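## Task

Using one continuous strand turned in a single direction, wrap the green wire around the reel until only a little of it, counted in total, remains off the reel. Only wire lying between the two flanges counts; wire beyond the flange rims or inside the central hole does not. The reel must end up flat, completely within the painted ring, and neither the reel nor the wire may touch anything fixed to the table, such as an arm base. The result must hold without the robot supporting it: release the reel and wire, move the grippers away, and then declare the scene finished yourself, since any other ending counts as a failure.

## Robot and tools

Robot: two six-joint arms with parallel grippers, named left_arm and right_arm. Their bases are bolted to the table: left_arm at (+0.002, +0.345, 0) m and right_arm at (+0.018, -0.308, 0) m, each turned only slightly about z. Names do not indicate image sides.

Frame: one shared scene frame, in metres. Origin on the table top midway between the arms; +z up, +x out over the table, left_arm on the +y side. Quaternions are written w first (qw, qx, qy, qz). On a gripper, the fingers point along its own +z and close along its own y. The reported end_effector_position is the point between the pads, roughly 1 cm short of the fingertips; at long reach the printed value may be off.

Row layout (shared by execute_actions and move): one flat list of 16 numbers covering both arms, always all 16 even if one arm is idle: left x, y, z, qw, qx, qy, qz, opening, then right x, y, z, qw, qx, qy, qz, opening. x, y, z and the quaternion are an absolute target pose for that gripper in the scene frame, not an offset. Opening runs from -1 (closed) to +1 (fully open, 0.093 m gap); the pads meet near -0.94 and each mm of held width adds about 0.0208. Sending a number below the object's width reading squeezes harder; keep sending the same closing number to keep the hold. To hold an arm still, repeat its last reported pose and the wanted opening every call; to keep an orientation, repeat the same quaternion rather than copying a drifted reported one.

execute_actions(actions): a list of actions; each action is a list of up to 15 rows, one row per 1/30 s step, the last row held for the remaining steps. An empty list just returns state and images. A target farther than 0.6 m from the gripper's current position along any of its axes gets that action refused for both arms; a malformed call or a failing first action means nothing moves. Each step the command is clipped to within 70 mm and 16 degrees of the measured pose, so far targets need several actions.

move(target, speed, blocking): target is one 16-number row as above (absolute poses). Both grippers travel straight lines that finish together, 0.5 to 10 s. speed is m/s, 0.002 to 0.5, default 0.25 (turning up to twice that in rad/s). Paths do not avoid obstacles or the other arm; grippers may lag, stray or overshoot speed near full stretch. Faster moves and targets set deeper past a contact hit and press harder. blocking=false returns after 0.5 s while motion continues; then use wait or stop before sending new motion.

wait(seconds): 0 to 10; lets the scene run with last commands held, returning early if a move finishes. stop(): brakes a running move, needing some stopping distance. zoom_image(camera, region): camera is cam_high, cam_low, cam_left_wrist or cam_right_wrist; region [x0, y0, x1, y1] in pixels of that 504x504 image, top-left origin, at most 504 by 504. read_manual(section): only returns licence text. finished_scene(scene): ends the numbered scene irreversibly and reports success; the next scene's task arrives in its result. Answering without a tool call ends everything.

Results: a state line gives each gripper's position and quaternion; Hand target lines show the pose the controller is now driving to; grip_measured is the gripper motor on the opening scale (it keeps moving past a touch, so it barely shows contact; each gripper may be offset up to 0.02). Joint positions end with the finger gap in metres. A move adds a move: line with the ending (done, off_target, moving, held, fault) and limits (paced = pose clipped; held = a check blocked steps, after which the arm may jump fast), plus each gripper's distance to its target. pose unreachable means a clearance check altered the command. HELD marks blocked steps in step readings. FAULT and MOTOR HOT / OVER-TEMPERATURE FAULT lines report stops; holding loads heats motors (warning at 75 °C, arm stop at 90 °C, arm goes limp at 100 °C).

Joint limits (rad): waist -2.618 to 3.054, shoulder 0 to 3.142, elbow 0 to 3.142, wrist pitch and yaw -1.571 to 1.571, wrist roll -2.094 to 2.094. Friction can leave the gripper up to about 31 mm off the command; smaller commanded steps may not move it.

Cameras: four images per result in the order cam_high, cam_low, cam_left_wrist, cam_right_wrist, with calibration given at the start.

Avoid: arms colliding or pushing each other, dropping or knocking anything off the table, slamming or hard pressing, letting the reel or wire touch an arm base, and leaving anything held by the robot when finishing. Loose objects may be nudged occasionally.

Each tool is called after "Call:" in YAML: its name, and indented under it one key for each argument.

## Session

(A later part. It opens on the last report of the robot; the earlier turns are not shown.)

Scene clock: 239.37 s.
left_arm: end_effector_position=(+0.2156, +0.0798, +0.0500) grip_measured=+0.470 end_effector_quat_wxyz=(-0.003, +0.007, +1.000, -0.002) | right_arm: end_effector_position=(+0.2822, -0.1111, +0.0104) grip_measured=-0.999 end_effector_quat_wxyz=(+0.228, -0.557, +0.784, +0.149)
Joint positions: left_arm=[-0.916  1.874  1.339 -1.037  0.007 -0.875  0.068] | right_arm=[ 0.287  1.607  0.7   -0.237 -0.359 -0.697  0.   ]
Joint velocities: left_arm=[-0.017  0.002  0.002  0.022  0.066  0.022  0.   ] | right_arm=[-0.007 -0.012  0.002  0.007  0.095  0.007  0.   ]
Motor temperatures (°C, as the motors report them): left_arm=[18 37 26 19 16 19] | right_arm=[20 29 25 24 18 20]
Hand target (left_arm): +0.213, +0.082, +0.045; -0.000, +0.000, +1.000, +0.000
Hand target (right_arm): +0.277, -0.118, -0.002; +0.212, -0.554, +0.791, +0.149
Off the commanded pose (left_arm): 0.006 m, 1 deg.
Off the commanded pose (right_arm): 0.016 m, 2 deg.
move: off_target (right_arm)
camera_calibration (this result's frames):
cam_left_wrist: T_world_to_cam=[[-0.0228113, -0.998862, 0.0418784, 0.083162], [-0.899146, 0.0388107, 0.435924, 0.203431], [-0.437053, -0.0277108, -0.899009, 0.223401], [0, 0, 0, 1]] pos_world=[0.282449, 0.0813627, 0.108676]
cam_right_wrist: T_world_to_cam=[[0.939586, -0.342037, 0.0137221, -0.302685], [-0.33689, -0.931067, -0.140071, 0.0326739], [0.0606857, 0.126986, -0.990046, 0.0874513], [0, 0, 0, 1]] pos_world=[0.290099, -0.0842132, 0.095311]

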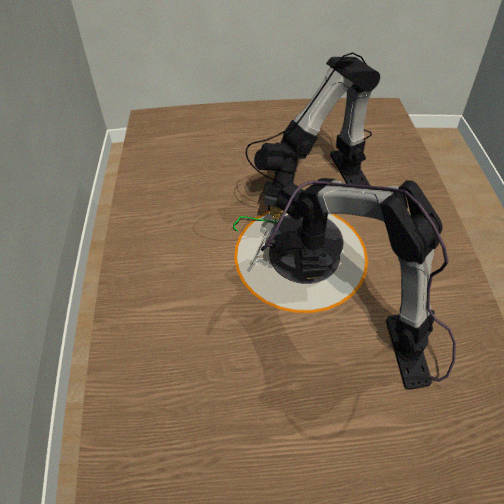

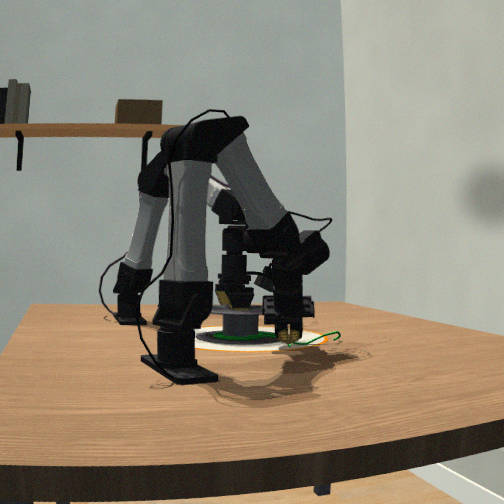

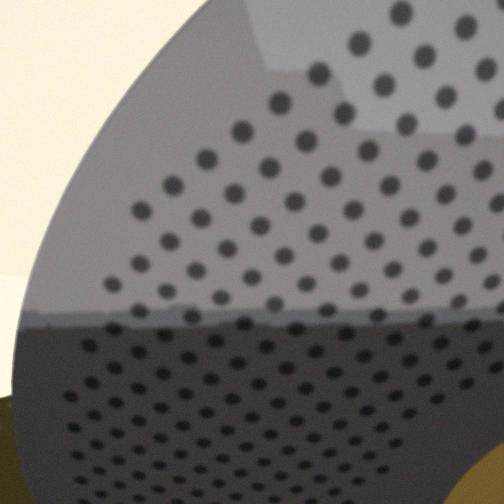

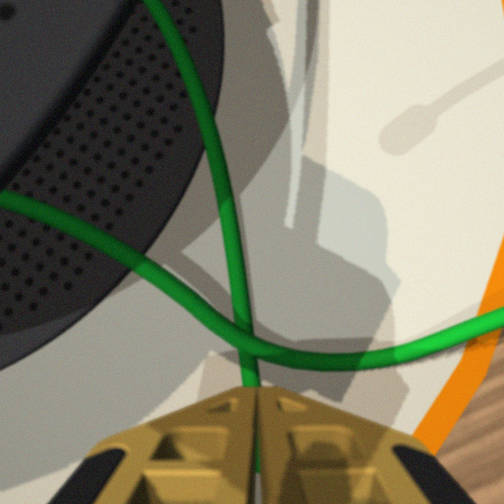

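Call:
move:
  target: [0.213,0.0815,0.045,0,0,1,0,0.3, 0.278,-0.114,0.025,0.2120,-0.5540,0.7912,0.1484,-1]
  speed: 0.05

Scene clock: 240.77 s.
left_arm: end_effector_position=(+0.2156, +0.0798, +0.0500) grip_measured=+0.470 end_effector_quat_wxyz=(-0.003, +0.007, +1.000, -0.002) | right_arm: end_effector_position=(+0.2737, -0.1153, +0.0167) grip_measured=-0.999 end_effector_quat_wxyz=(+0.205, -0.555, +0.791, +0.153)
Joint positions: left_arm=[-0.916  1.874  1.339 -1.037  0.007 -0.875  0.068] | right_arm=[ 0.287  1.581  0.725 -0.336 -0.359 -0.694  0.   ]
Joint velocities: left_arm=[ 0.002 -0.007 -0.012 -0.007 -0.095  0.007  0.   ] | right_arm=[ 0.007 -0.007 -0.002  0.022  0.037  0.051  0.   ]
Motor temperatures (°C, as the motors report them): left_arm=[18 37 26 19 16 19] | right_arm=[20 29 25 24 18 20]
Hand target (left_arm): +0.213, +0.082, +0.045; -0.000, +0.000, +1.000, +0.000
Hand target (right_arm): +0.278, -0.114, +0.025; +0.212, -0.554, +0.791, +0.149
Off the commanded pose (left_arm): 0.006 m, 1 deg.
Off the commanded pose (right_arm): 0.009 m, 1 deg.
move: done
camera_calibration (this result's frames):
cam_left_wrist: T_world_to_cam=[[-0.0228113, -0.998862, 0.0418784, 0.083162], [-0.899146, 0.0388107, 0.435924, 0.203431], [-0.437053, -0.0277108, -0.899009, 0.223401], [0, 0, 0, 1]] pos_world=[0.282449, 0.0813627, 0.108676]
cam_right_wrist: T_world_to_cam=[[0.938648, -0.344268, -0.0204936, -0.29569], [-0.344443, -0.93283, -0.105765, 0.0280876], [0.0172944, 0.106335, -0.99418, 0.104241], [0, 0, 0, 1]] pos_world=[0.28542, -0.0866799, 0.100545]

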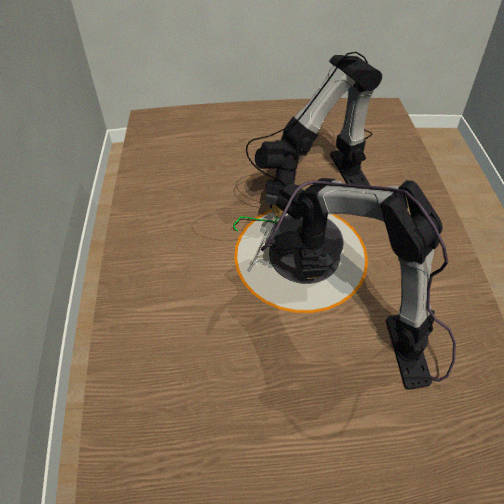

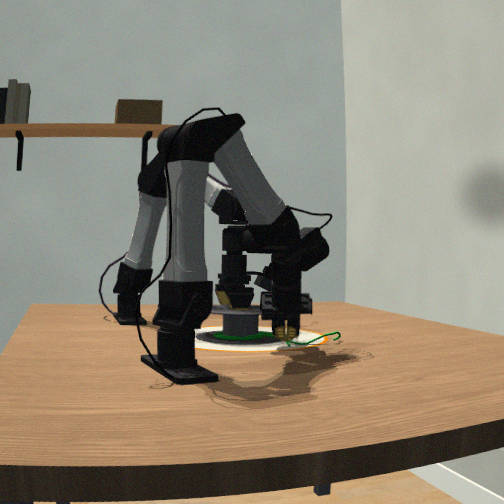

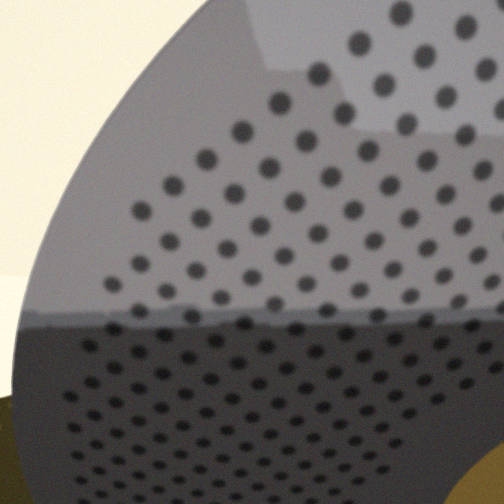

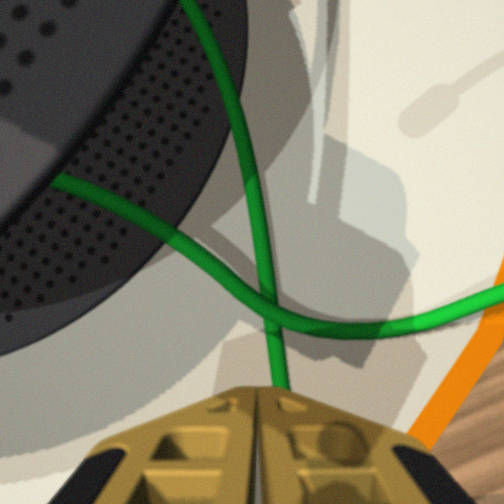

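Call:
move:
  target: [0.213,0.0815,0.045,0,0,1,0,0.3, 0.281,-0.114,0.035,0.0845,-0.5846,0.8046,0.0614,-0.45]
  speed: 0.07

Scene clock: 245.80 s.
left_arm: end_effector_position=(+0.2156, +0.0798, +0.0500) grip_measured=+0.470 end_effector_quat_wxyz=(-0.003, +0.007, +1.000, -0.002) | right_arm: end_effector_position=(+0.2809, -0.1159, +0.0372) grip_measured=-0.453 end_effector_quat_wxyz=(+0.093, -0.583, +0.804, +0.066)
Joint positions: left_arm=[-0.916  1.874  1.339 -1.037  0.007 -0.875  0.068] | right_arm=[ 0.383  1.688  1.033 -0.738 -0.145 -0.684  0.023]
Joint velocities: left_arm=[-0.002  0.002 -0.002  0.066 -0.037 -0.051 -0.001] | right_arm=[ 0.002 -0.002 -0.002 -0.022 -0.007  0.022 -0.001]
Motor temperatures (°C, as the motors report them): left_arm=[18 37 26 19 16 19] | right_arm=[20 29 26 23 18 20]
Hand target (left_arm): +0.213, +0.082, +0.045; -0.000, +0.000, +1.000, +0.000
Hand target (right_arm): +0.281, -0.114, +0.036; +0.084, -0.584, +0.805, +0.061
Off the commanded pose (left_arm): 0.006 m, 1 deg.
Off the commanded pose (right_arm): 0.003 m, 1 deg.
move: done
camera_calibration (this result's frames):
cam_left_wrist: T_world_to_cam=[[-0.0228113, -0.998862, 0.0418784, 0.083162], [-0.899146, 0.0388107, 0.435924, 0.203431], [-0.437053, -0.0277108, -0.899009, 0.223401], [0, 0, 0, 1]] pos_world=[0.282449, 0.0813627, 0.108676]
cam_right_wrist: T_world_to_cam=[[0.947119, -0.320876, -0.00182289, -0.302601], [-0.315315, -0.93173, 0.180156, 0.0134695], [-0.0595061, -0.170054, -0.983636, 0.113729], [0, 0, 0, 1]] pos_world=[0.297614, -0.0652073, 0.10889]

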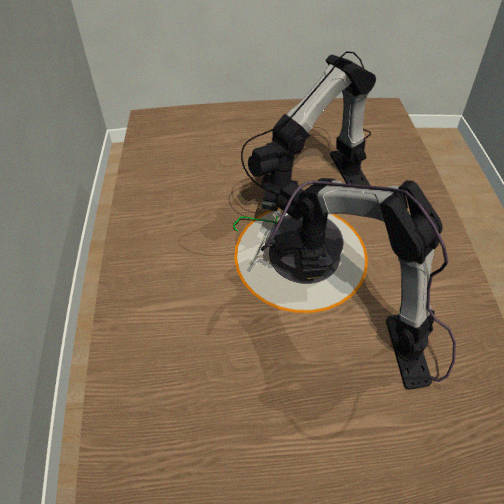

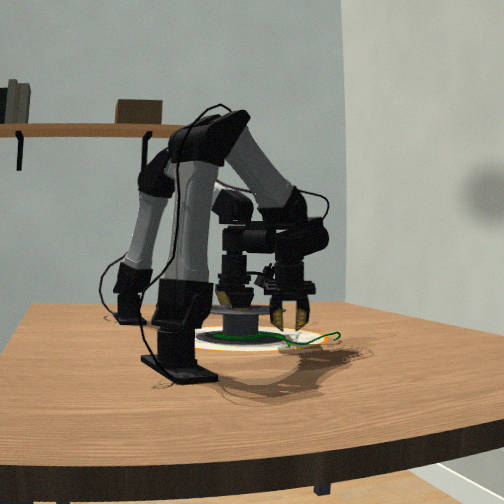

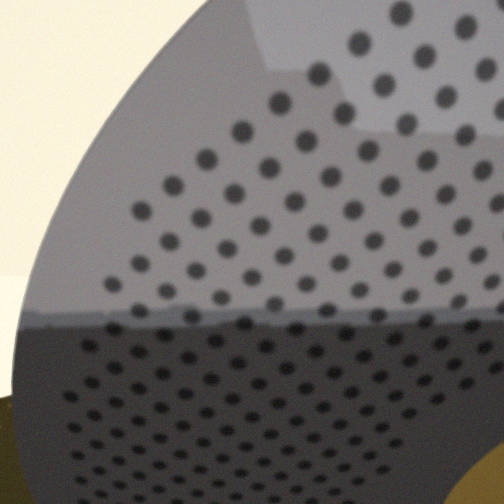

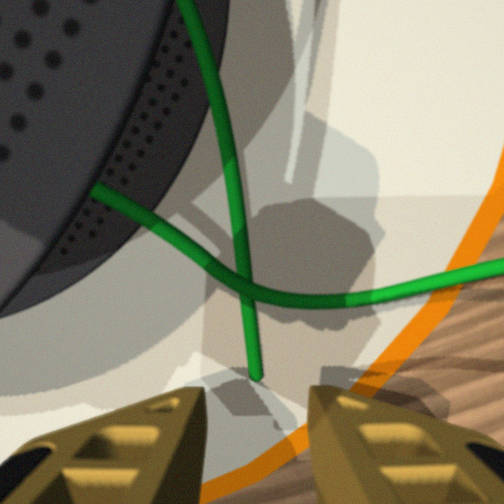

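Call:
move:
  target: [0.213,0.0815,0.045,0,0,1,0,0.3, 0.283,-0.108,0.016,0.0845,-0.5846,0.8046,0.0614,-0.45]
  speed: 0.05

Scene clock: 247.30 s.
left_arm: end_effector_position=(+0.2156, +0.0798, +0.0500) grip_measured=+0.470 end_effector_quat_wxyz=(-0.003, +0.007, +1.000, -0.002) | right_arm: end_effector_position=(+0.2842, -0.1085, +0.0239) grip_measured=-0.453 end_effector_quat_wxyz=(+0.091, -0.583, +0.804, +0.067)
Joint positions: left_arm=[-0.916  1.874  1.339 -1.037  0.007 -0.875  0.068] | right_arm=[ 0.398  1.738  1.033 -0.691 -0.143 -0.671  0.023]
Joint velocities: left_arm=[-0.002  0.007  0.007 -0.007  0.022 -0.081  0.   ] | right_arm=[-0.017 -0.002  0.002  0.022  0.007  0.066  0.001]
Motor temperatures (°C, as the motors report them): left_arm=[18 37 26 19 16 19] | right_arm=[20 29 26 23 18 20]
Hand target (left_arm): +0.213, +0.082, +0.045; -0.000, +0.000, +1.000, +0.000
Hand target (right_arm): +0.282, -0.109, +0.016; +0.084, -0.585, +0.805, +0.061
Off the commanded pose (left_arm): 0.006 m, 1 deg.
Off the commanded pose (right_arm): 0.008 m, 1 deg.
move: done
camera_calibration (this result's frames):
cam_left_wrist: T_world_to_cam=[[-0.0228113, -0.998862, 0.0418784, 0.083162], [-0.899146, 0.0388107, 0.435924, 0.203431], [-0.437053, -0.0277108, -0.899009, 0.223401], [0, 0, 0, 1]] pos_world=[0.282449, 0.0813627, 0.108676]
cam_right_wrist: T_world_to_cam=[[0.947595, -0.319438, -0.00472697, -0.303332], [-0.313222, -0.931864, 0.183091, 0.0230958], [-0.0628911, -0.172015, -0.983085, 0.102816], [0, 0, 0, 1]] pos_world=[0.301137, -0.057688, 0.0954139]

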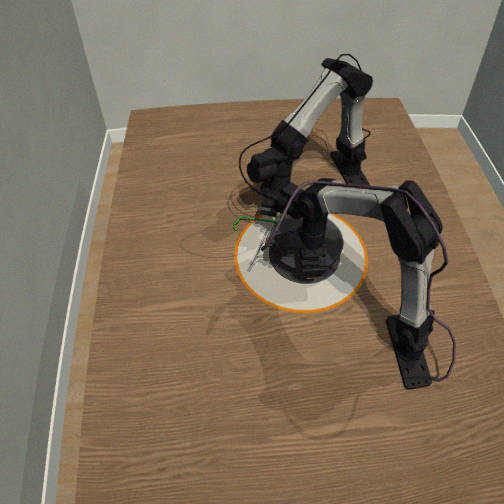

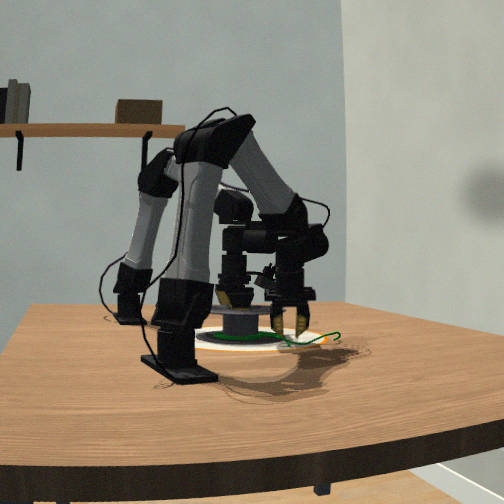

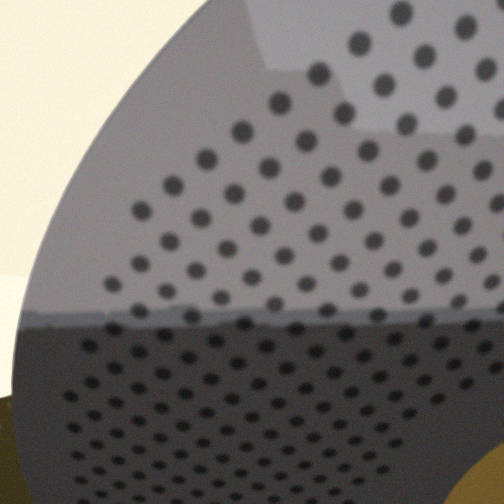

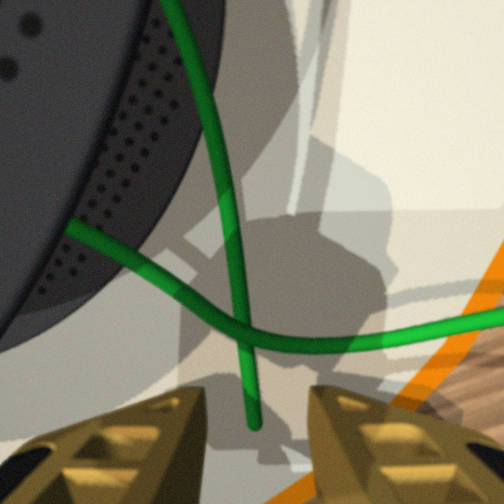

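Centered. Descend.

Call:
move:
  target: [0.213,0.0815,0.045,0,0,1,0,0.3, 0.281,-0.111,-0.002,0.0845,-0.5846,0.8046,0.0614,-0.45]
  speed: 0.04

Scene clock: 248.90 s.
left_arm: end_effector_position=(+0.2156, +0.0798, +0.0500) grip_measured=+0.470 end_effector_quat_wxyz=(-0.003, +0.007, +1.000, -0.002) | right_arm: end_effector_position=(+0.2853, -0.1079, +0.0091) grip_measured=-0.453 end_effector_quat_wxyz=(+0.096, -0.583, +0.804, +0.066)
Joint positions: left_arm=[-0.916  1.874  1.339 -1.037  0.007 -0.875  0.068] | right_arm=[ 0.398  1.762  0.993 -0.616 -0.143 -0.671  0.023]
Joint velocities: left_arm=[-0.007 -0.012 -0.012  0.095  0.081  0.022  0.001] | right_arm=[-0.007  0.022  0.027  0.022 -0.007  0.007 -0.001]
Motor temperatures (°C, as the motors report them): left_arm=[18 37 26 19 16 19] | right_arm=[20 29 26 23 18 20]
Hand target (left_arm): +0.213, +0.082, +0.045; -0.000, +0.000, +1.000, +0.000
Hand target (right_arm): +0.280, -0.112, -0.001; +0.084, -0.585, +0.805, +0.061
Off the commanded pose (left_arm): 0.006 m, 1 deg.
Off the commanded pose (right_arm): 0.012 m, 1 deg.
move: off_target (right_arm)
camera_calibration (this result's frames):
cam_left_wrist: T_world_to_cam=[[-0.0228113, -0.998862, 0.0418784, 0.083162], [-0.899146, 0.0388107, 0.435924, 0.203431], [-0.437053, -0.0277108, -0.899009, 0.223401], [0, 0, 0, 1]] pos_world=[0.282449, 0.0813627, 0.108676]
cam_right_wrist: T_world_to_cam=[[0.947346, -0.320201, 0.00253431, -0.304282], [-0.315706, -0.932669, 0.174525, 0.0273832], [-0.0535192, -0.166135, -0.98465, 0.0864566], [0, 0, 0, 1]] pos_world=[0.301533, -0.0575284, 0.0811216]

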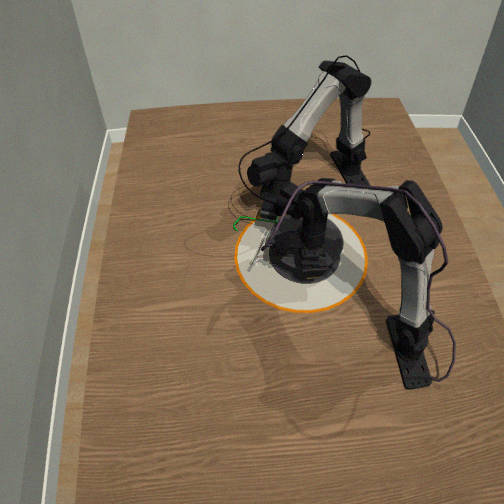

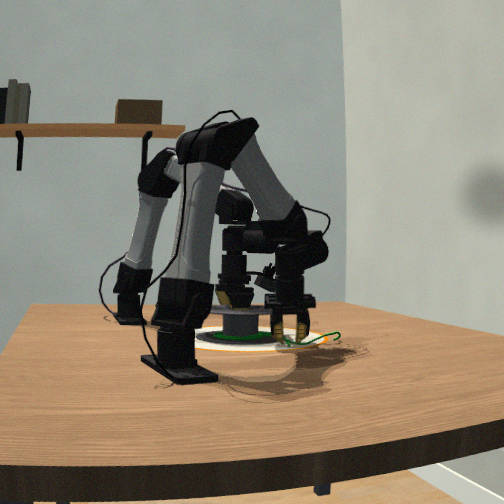

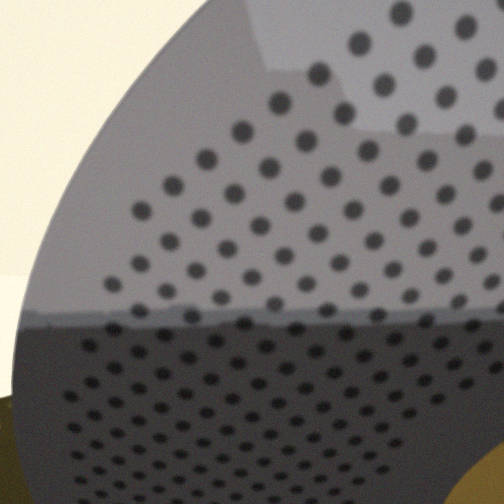

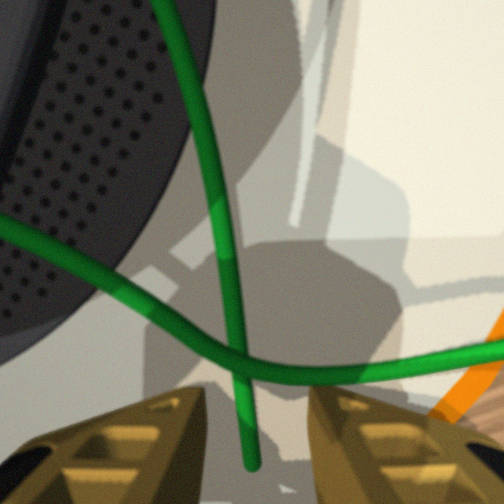

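Call:
move:
  target: [0.213,0.0815,0.045,0,0,1,0,0.3, 0.281,-0.111,-0.002,0.0845,-0.5846,0.8046,0.0614,-1]
  speed: 0.04

Call:
move:
  target: [0.213,0.0815,0.045,0,0,1,0,0.3, 0.285,-0.108,0.028,0.0845,-0.5846,0.8046,0.0614,-1]
  speed: 0.05

Scene clock: 249.97 s.
left_arm: end_effector_position=(+0.2156, +0.0798, +0.0500) grip_measured=+0.470 end_effector_quat_wxyz=(-0.003, +0.007, +1.000, -0.002) | right_arm: end_effector_position=(+0.2859, -0.1076, +0.0095) grip_measured=-0.999 end_effector_quat_wxyz=(+0.098, -0.583, +0.804, +0.066)
Joint positions: left_arm=[-0.916  1.874  1.339 -1.037  0.007 -0.875  0.068] | right_arm=[ 0.398  1.761  0.993 -0.613 -0.143 -0.671  0.   ]
Joint velocities: left_arm=[ 0.017 -0.002 -0.002 -0.066 -0.022 -0.007 -0.   ] | right_arm=[ 0.002 -0.002  0.002 -0.007 -0.007 -0.125  0.   ]
Motor temperatures (°C, as the motors report them): left_arm=[18 37 26 19 16 19] | right_arm=[20 29 26 23 18 20]
Hand target (left_arm): +0.213, +0.082, +0.045; -0.000, +0.000, +1.000, +0.000
Hand target (right_arm): +0.281, -0.111, -0.001; +0.084, -0.585, +0.805, +0.061
Off the commanded pose (left_arm): 0.006 m, 1 deg.
Off the commanded pose (right_arm): 0.013 m, 2 deg.
move: off_target (right_arm)
camera_calibration (this result's frames):
cam_left_wrist: T_world_to_cam=[[-0.0228113, -0.998862, 0.0418784, 0.083162], [-0.899146, 0.0388107, 0.435924, 0.203431], [-0.437053, -0.0277108, -0.899009, 0.223401], [0, 0, 0, 1]] pos_world=[0.282449, 0.0813627, 0.108676]
cam_right_wrist: T_world_to_cam=[[0.947336, -0.320207, 0.00467584, -0.304744], [-0.316207, -0.93299, 0.17188, 0.0280012], [-0.0506748, -0.164307, -0.985107, 0.0862941], [0, 0, 0, 1]] pos_world=[0.301923, -0.0572778, 0.081621]

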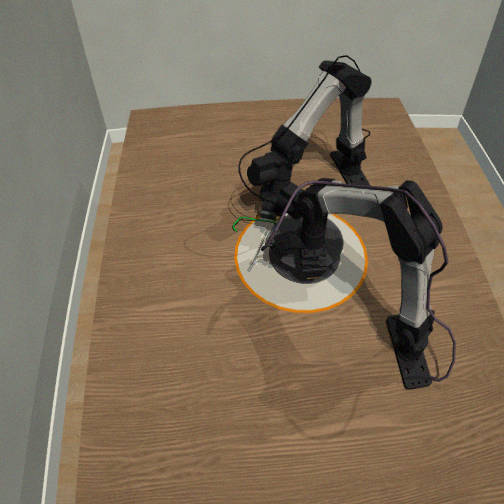

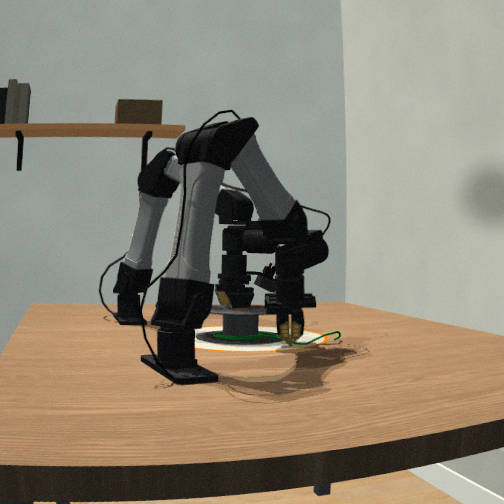

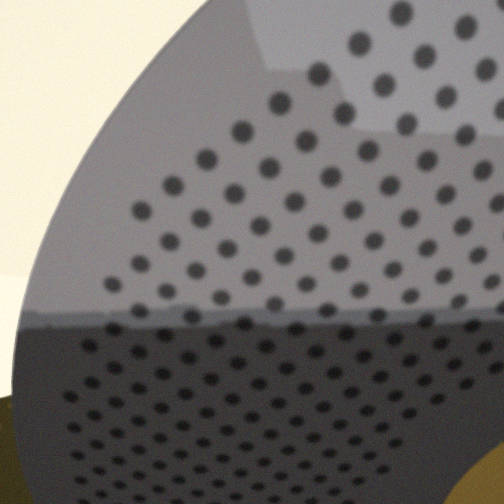

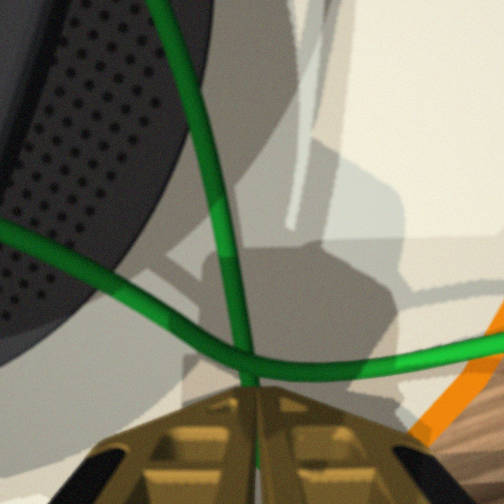

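Scene clock: 250.90 s.
left_arm: end_effector_position=(+0.2156, +0.0798, +0.0500) grip_measured=+0.470 end_effector_quat_wxyz=(-0.003, +0.007, +1.000, -0.002) | right_arm: end_effector_position=(+0.2817, -0.1102, +0.0184) grip_measured=-0.999 end_effector_quat_wxyz=(+0.075, -0.583, +0.806, +0.067)
Joint positions: left_arm=[-0.916  1.874  1.339 -1.037  0.007 -0.875  0.068] | right_arm=[ 0.398  1.761  1.042 -0.708 -0.143 -0.671  0.   ]
Joint velocities: left_arm=[ 0.007 -0.007 -0.002  0.007 -0.022 -0.081  0.   ] | right_arm=[-0.007  0.002  0.012 -0.095 -0.022  0.007  0.   ]
Motor temperatures (°C, as the motors report them): left_arm=[18 37 26 19 16 19] | right_arm=[20 29 26 23 18 20]
Hand target (left_arm): +0.213, +0.082, +0.045; -0.000, +0.000, +1.000, +0.000
Hand target (right_arm): +0.285, -0.108, +0.028; +0.085, -0.584, +0.805, +0.062
Off the commanded pose (left_arm): 0.006 m, 1 deg.
Off the commanded pose (right_arm): 0.010 m, 1 deg.
move: done
camera_calibration (this result's frames):
cam_left_wrist: T_world_to_cam=[[-0.0228113, -0.998862, 0.0418784, 0.083162], [-0.899146, 0.0388107, 0.435924, 0.203431], [-0.437053, -0.0277108, -0.899009, 0.223401], [0, 0, 0, 1]] pos_world=[0.282449, 0.0813627, 0.108676]
cam_right_wrist: T_world_to_cam=[[0.946966, -0.320445, -0.0238725, -0.301109], [-0.308911, -0.928301, 0.206959, 0.0204805], [-0.0884797, -0.188608, -0.978058, 0.10231], [0, 0, 0, 1]] pos_world=[0.300519, -0.0581802, 0.0886385]

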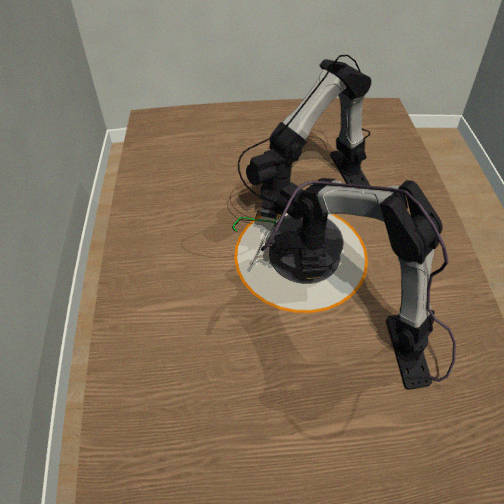

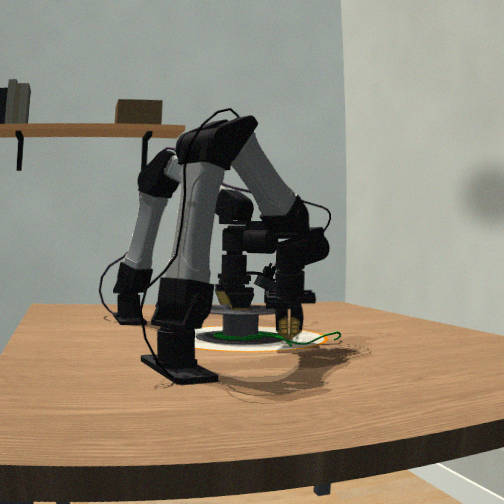

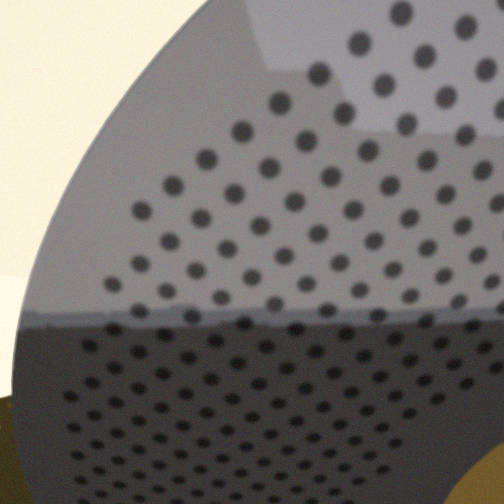

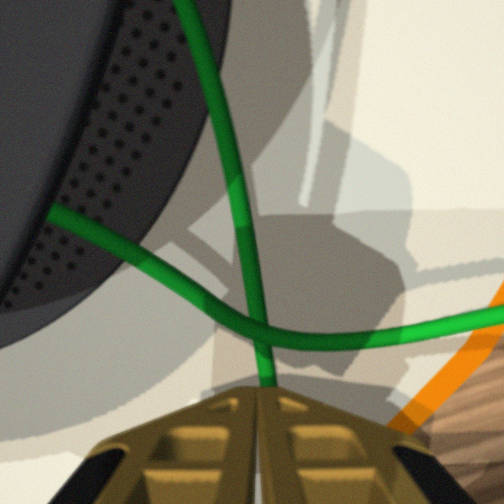

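Call:
move:
  target: [0.213,0.0815,0.045,0,0,1,0,0.3, 0.284,-0.109,0.022,0.0845,-0.5846,0.8046,0.0614,-0.45]
  speed: 0.05

Scene clock: 254.93 s.
left_arm: end_effector_position=(+0.2156, +0.0798, +0.0500) grip_measured=+0.470 end_effector_quat_wxyz=(-0.003, +0.007, +1.000, -0.002) | right_arm: end_effector_position=(+0.2814, -0.1105, +0.0184) grip_measured=-0.453 end_effector_quat_wxyz=(+0.074, -0.583, +0.806, +0.067)
Joint positions: left_arm=[-0.916  1.874  1.339 -1.037  0.007 -0.875  0.068] | right_arm=[ 0.398  1.761  1.042 -0.71  -0.143 -0.671  0.023]
Joint velocities: left_arm=[ 0.007 -0.007  0.007  0.066 -0.037 -0.007 -0.   ] | right_arm=[ 0.012 -0.007 -0.012 -0.022 -0.066 -0.022 -0.   ]
Motor temperatures (°C, as the motors report them): left_arm=[18 37 26 19 16 19] | right_arm=[20 30 26 23 18 20]
Hand target (left_arm): +0.213, +0.082, +0.045; -0.000, +0.000, +1.000, +0.000
Hand target (right_arm): +0.284, -0.109, +0.022; +0.084, -0.585, +0.805, +0.061
Off the commanded pose (left_arm): 0.006 m, 1 deg.
Off the commanded pose (right_arm): 0.005 m, 1 deg.
move: done
camera_calibration (this result's frames):
cam_left_wrist: T_world_to_cam=[[-0.0228113, -0.998862, 0.0418784, 0.083162], [-0.899146, 0.0388107, 0.435924, 0.203431], [-0.437053, -0.0277108, -0.899009, 0.223401], [0, 0, 0, 1]] pos_world=[0.282449, 0.0813627, 0.108676]
cam_right_wrist: T_world_to_cam=[[0.946927, -0.32047, -0.0250613, -0.300797], [-0.308578, -0.928086, 0.208411, 0.0200512], [-0.0900487, -0.189617, -0.97772, 0.10249], [0, 0, 0, 1]] pos_world=[0.300249, -0.0583535, 0.0884888]

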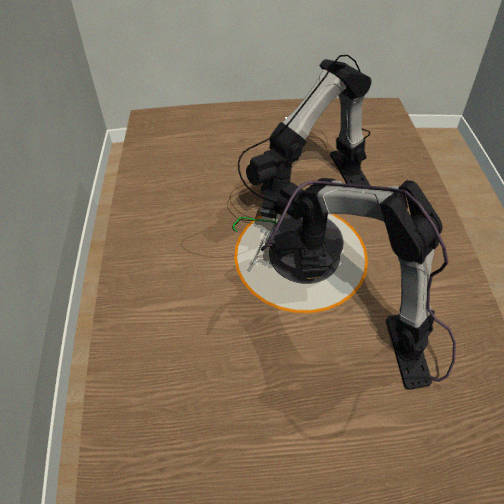

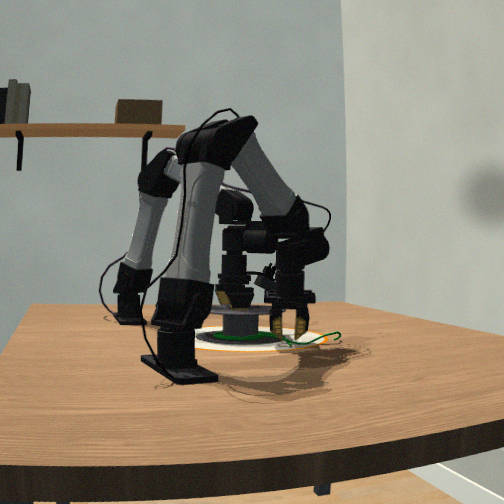

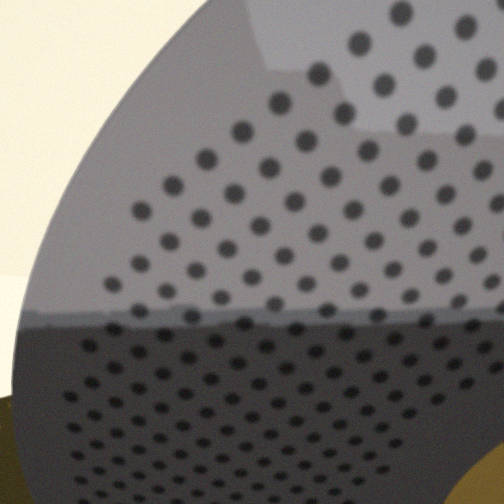

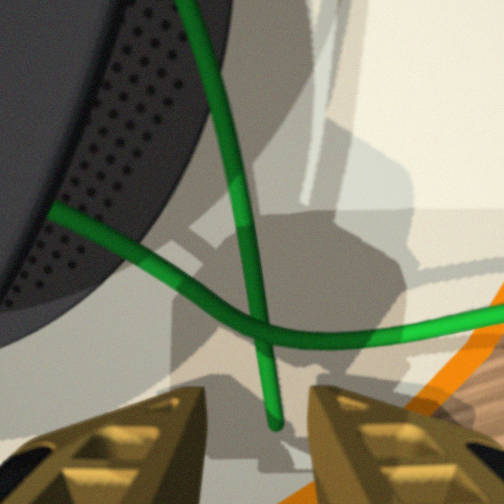

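Call:
zoom_image:
  camera: "cam_low"
  region: [250, 280, 350, 360]

Region (250, 280, 350, 360) of cam_low's 504x504 image, scaled by 5.040, with more detail than that image has; it fills the top 403 rows of this view, and the rest is white.

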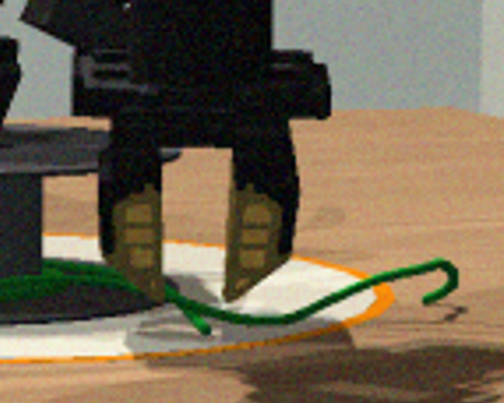

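Call:
move:
  target: [0.213,0.0815,0.045,0,0,1,0,0.3, 0.285,-0.112,-0.012,0.0845,-0.5846,0.8046,0.0614,-0.5]
  speed: 0.04

Scene clock: 257.00 s.
left_arm: end_effector_position=(+0.2156, +0.0798, +0.0500) grip_measured=+0.470 end_effector_quat_wxyz=(-0.003, +0.007, +1.000, -0.002) | right_arm: end_effector_position=(+0.2854, -0.1078, +0.0057) grip_measured=-0.497 end_effector_quat_wxyz=(+0.090, -0.584, +0.804, +0.066)
Joint positions: left_arm=[-0.916  1.874  1.339 -1.037  0.007 -0.875  0.068] | right_arm=[ 0.398  1.778  1.001 -0.619 -0.143 -0.674  0.021]
Joint velocities: left_arm=[-0.022  0.007 -0.002 -0.037  0.007 -0.022 -0.001] | right_arm=[ 0.007 -0.007 -0.002 -0.007  0.081 -0.066  0.   ]
Motor temperatures (°C, as the motors report them): left_arm=[18 37 26 19 16 19] | right_arm=[20 30 26 23 18 20]
Hand target (left_arm): +0.213, +0.082, +0.045; -0.000, +0.000, +1.000, +0.000
Hand target (right_arm): +0.284, -0.113, -0.011; +0.084, -0.585, +0.805, +0.061
Off the commanded pose (left_arm): 0.006 m, 1 deg.
Off the commanded pose (right_arm): 0.018 m, 1 deg.
move: off_target (right_arm)
camera_calibration (this result's frames):
cam_left_wrist: T_world_to_cam=[[-0.0228113, -0.998862, 0.0418784, 0.083162], [-0.899146, 0.0388107, 0.435924, 0.203431], [-0.437053, -0.0277108, -0.899009, 0.223401], [0, 0, 0, 1]] pos_world=[0.282449, 0.0813627, 0.108676]
cam_right_wrist: T_world_to_cam=[[0.948283, -0.317391, -0.00463818, -0.304316], [-0.311154, -0.932339, 0.184192, 0.0268056], [-0.0627853, -0.173223, -0.982879, 0.0849949], [0, 0, 0, 1]] pos_world=[0.302255, -0.0568721, 0.0771909]

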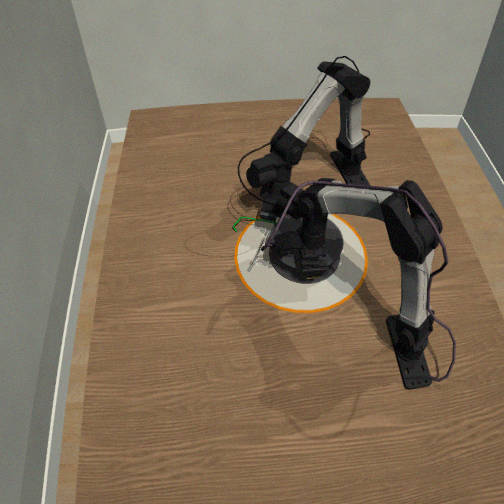

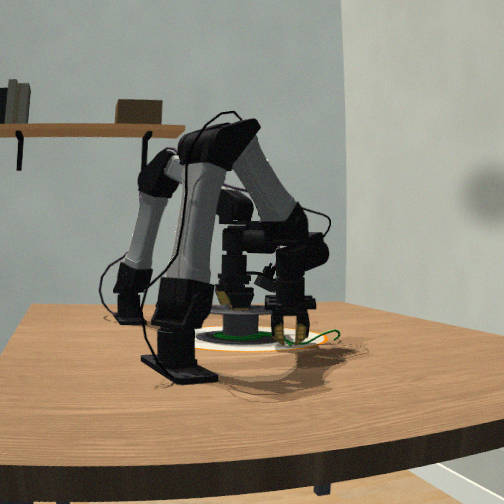

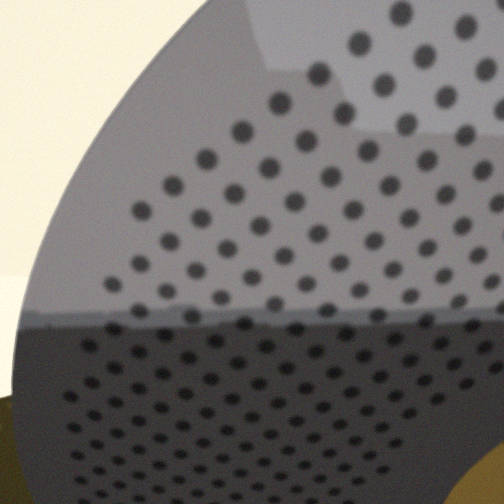

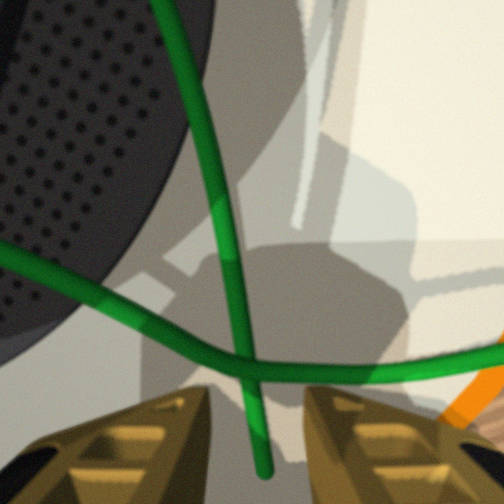

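Call:
move:
  target: [0.213,0.0815,0.045,0,0,1,0,0.3, 0.283,-0.113,-0.018,0.0845,-0.5846,0.8046,0.0614,-0.6]
  speed: 0.04

Call:
move:
  target: [0.213,0.0815,0.045,0,0,1,0,0.3, 0.283,-0.113,-0.018,0.0845,-0.5846,0.8046,0.0614,-1]
  speed: 0.04

Scene clock: 258.20 s.
left_arm: end_effector_position=(+0.2156, +0.0798, +0.0500) grip_measured=+0.470 end_effector_quat_wxyz=(-0.003, +0.007, +1.000, -0.002) | right_arm: end_effector_position=(+0.2840, -0.1076, +0.0043) grip_measured=-0.597 end_effector_quat_wxyz=(+0.090, -0.585, +0.803, +0.069)
Joint positions: left_arm=[-0.916  1.874  1.339 -1.037  0.007 -0.875  0.068] | right_arm=[ 0.398  1.778  0.994 -0.613 -0.148 -0.674  0.017]
Joint velocities: left_arm=[-0.007 -0.012  0.002 -0.007  0.007 -0.037  0.   ] | right_arm=[-0.027  0.002 -0.012  0.051 -0.037  0.066  0.   ]
Motor temperatures (°C, as the motors report them): left_arm=[18 37 26 19 16 19] | right_arm=[20 30 26 23 18 20]
Hand target (left_arm): +0.213, +0.082, +0.045; -0.000, +0.000, +1.000, +0.000
Hand target (right_arm): +0.281, -0.114, -0.016; +0.083, -0.585, +0.805, +0.062
Off the commanded pose (left_arm): 0.006 m, 1 deg.
Off the commanded pose (right_arm): 0.023 m, 1 deg.
move: off_target (right_arm)
camera_calibration (this result's frames):
cam_left_wrist: T_world_to_cam=[[-0.0228113, -0.998862, 0.0418784, 0.083162], [-0.899146, 0.0388107, 0.435924, 0.203431], [-0.437053, -0.0277108, -0.899009, 0.223401], [0, 0, 0, 1]] pos_world=[0.282449, 0.0813627, 0.108676]
cam_right_wrist: T_world_to_cam=[[0.948689, -0.316069, -0.00942279, -0.302844], [-0.309224, -0.933548, 0.181296, 0.0261417], [-0.0660989, -0.16908, -0.983383, 0.0849744], [0, 0, 0, 1]] pos_world=[0.301006, -0.0569479, 0.0759694]

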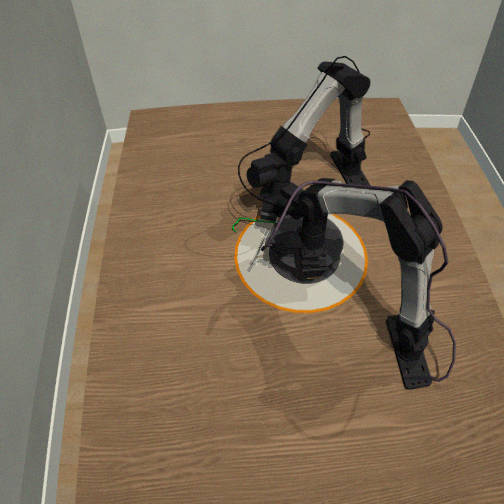

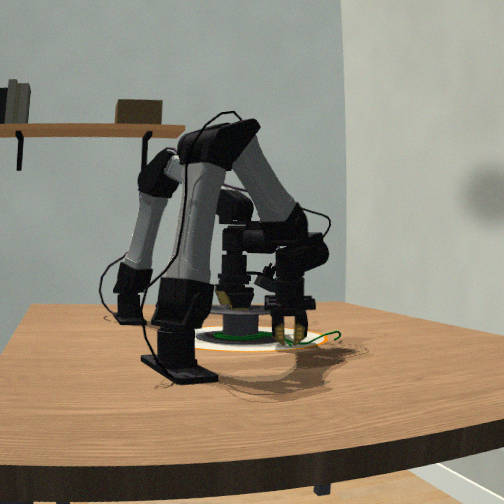

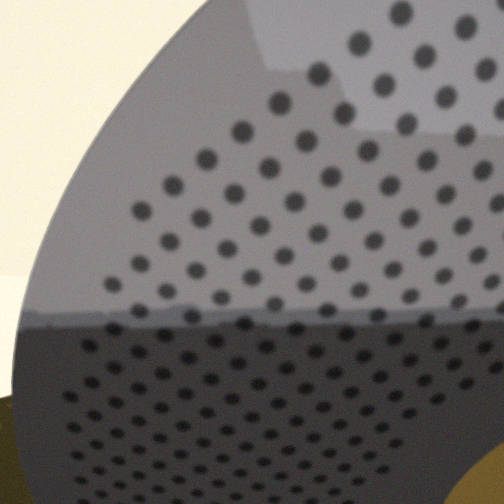

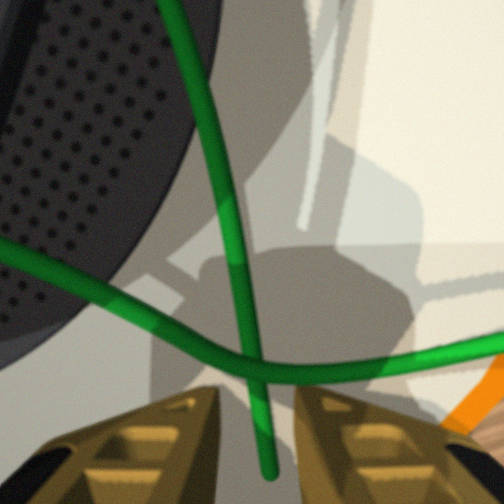

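Scene clock: 259.00 s.
left_arm: end_effector_position=(+0.2156, +0.0798, +0.0500) grip_measured=+0.470 end_effector_quat_wxyz=(-0.003, +0.007, +1.000, -0.002) | right_arm: end_effector_position=(+0.2839, -0.1068, +0.0047) grip_measured=-0.992 end_effector_quat_wxyz=(+0.093, -0.585, +0.803, +0.071)
Joint positions: left_arm=[-0.916  1.874  1.339 -1.037  0.007 -0.875  0.068] | right_arm=[ 0.398  1.775  0.989 -0.605 -0.153 -0.674  0.   ]
Joint velocities: left_arm=[-0.007 -0.012 -0.012 -0.051 -0.037  0.037 -0.001] | right_arm=[ 0.002 -0.002 -0.002 -0.037 -0.037  0.022  0.   ]
Motor temperatures (°C, as the motors report them): left_arm=[18 37 26 19 16 19] | right_arm=[20 30 26 23 18 20]
Hand target (left_arm): +0.213, +0.082, +0.045; -0.000, +0.000, +1.000, +0.000
Hand target (right_arm): +0.281, -0.114, -0.016; +0.083, -0.585, +0.805, +0.062
Off the commanded pose (left_arm): 0.006 m, 1 deg.
Off the commanded pose (right_arm): 0.024 m, 2 deg.
move: off_target (right_arm)
camera_calibration (this result's frames):
cam_left_wrist: T_world_to_cam=[[-0.0228113, -0.998862, 0.0418784, 0.083162], [-0.899146, 0.0388107, 0.435924, 0.203431], [-0.437053, -0.0277108, -0.899009, 0.223401], [0, 0, 0, 1]] pos_world=[0.282449, 0.0813627, 0.108676]
cam_right_wrist: T_world_to_cam=[[0.948971, -0.315239, -0.00886225, -0.30248], [-0.309008, -0.935092, 0.173545, 0.0266501], [-0.0629952, -0.161951, -0.984786, 0.0853391], [0, 0, 0, 1]] pos_world=[0.300655, -0.0566123, 0.0767351]

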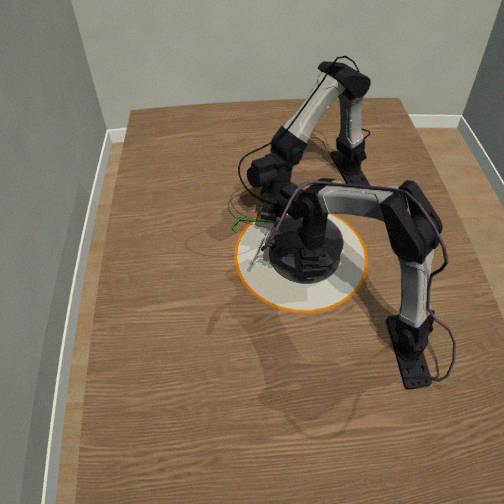

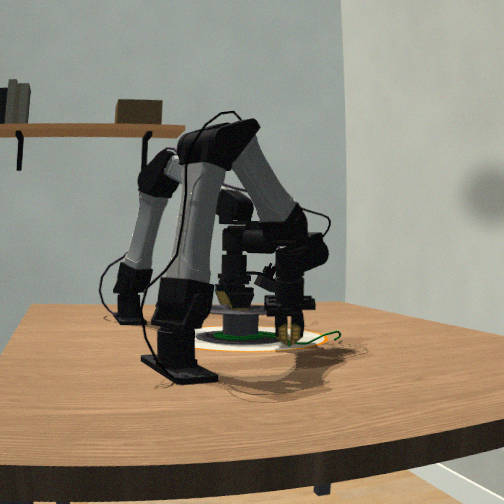

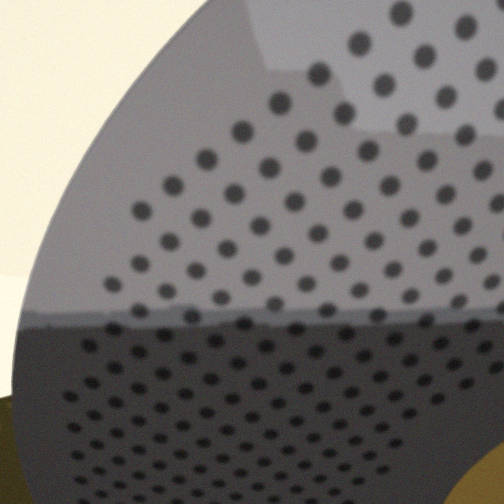

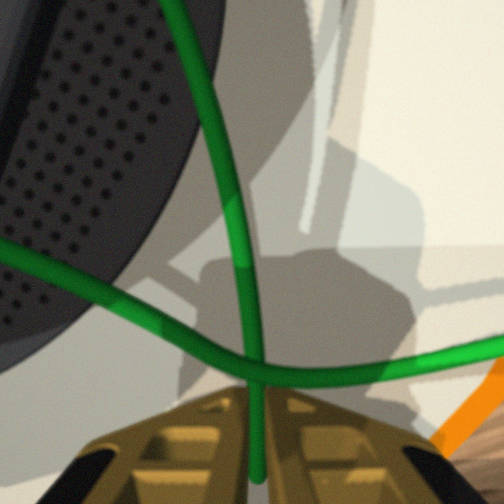

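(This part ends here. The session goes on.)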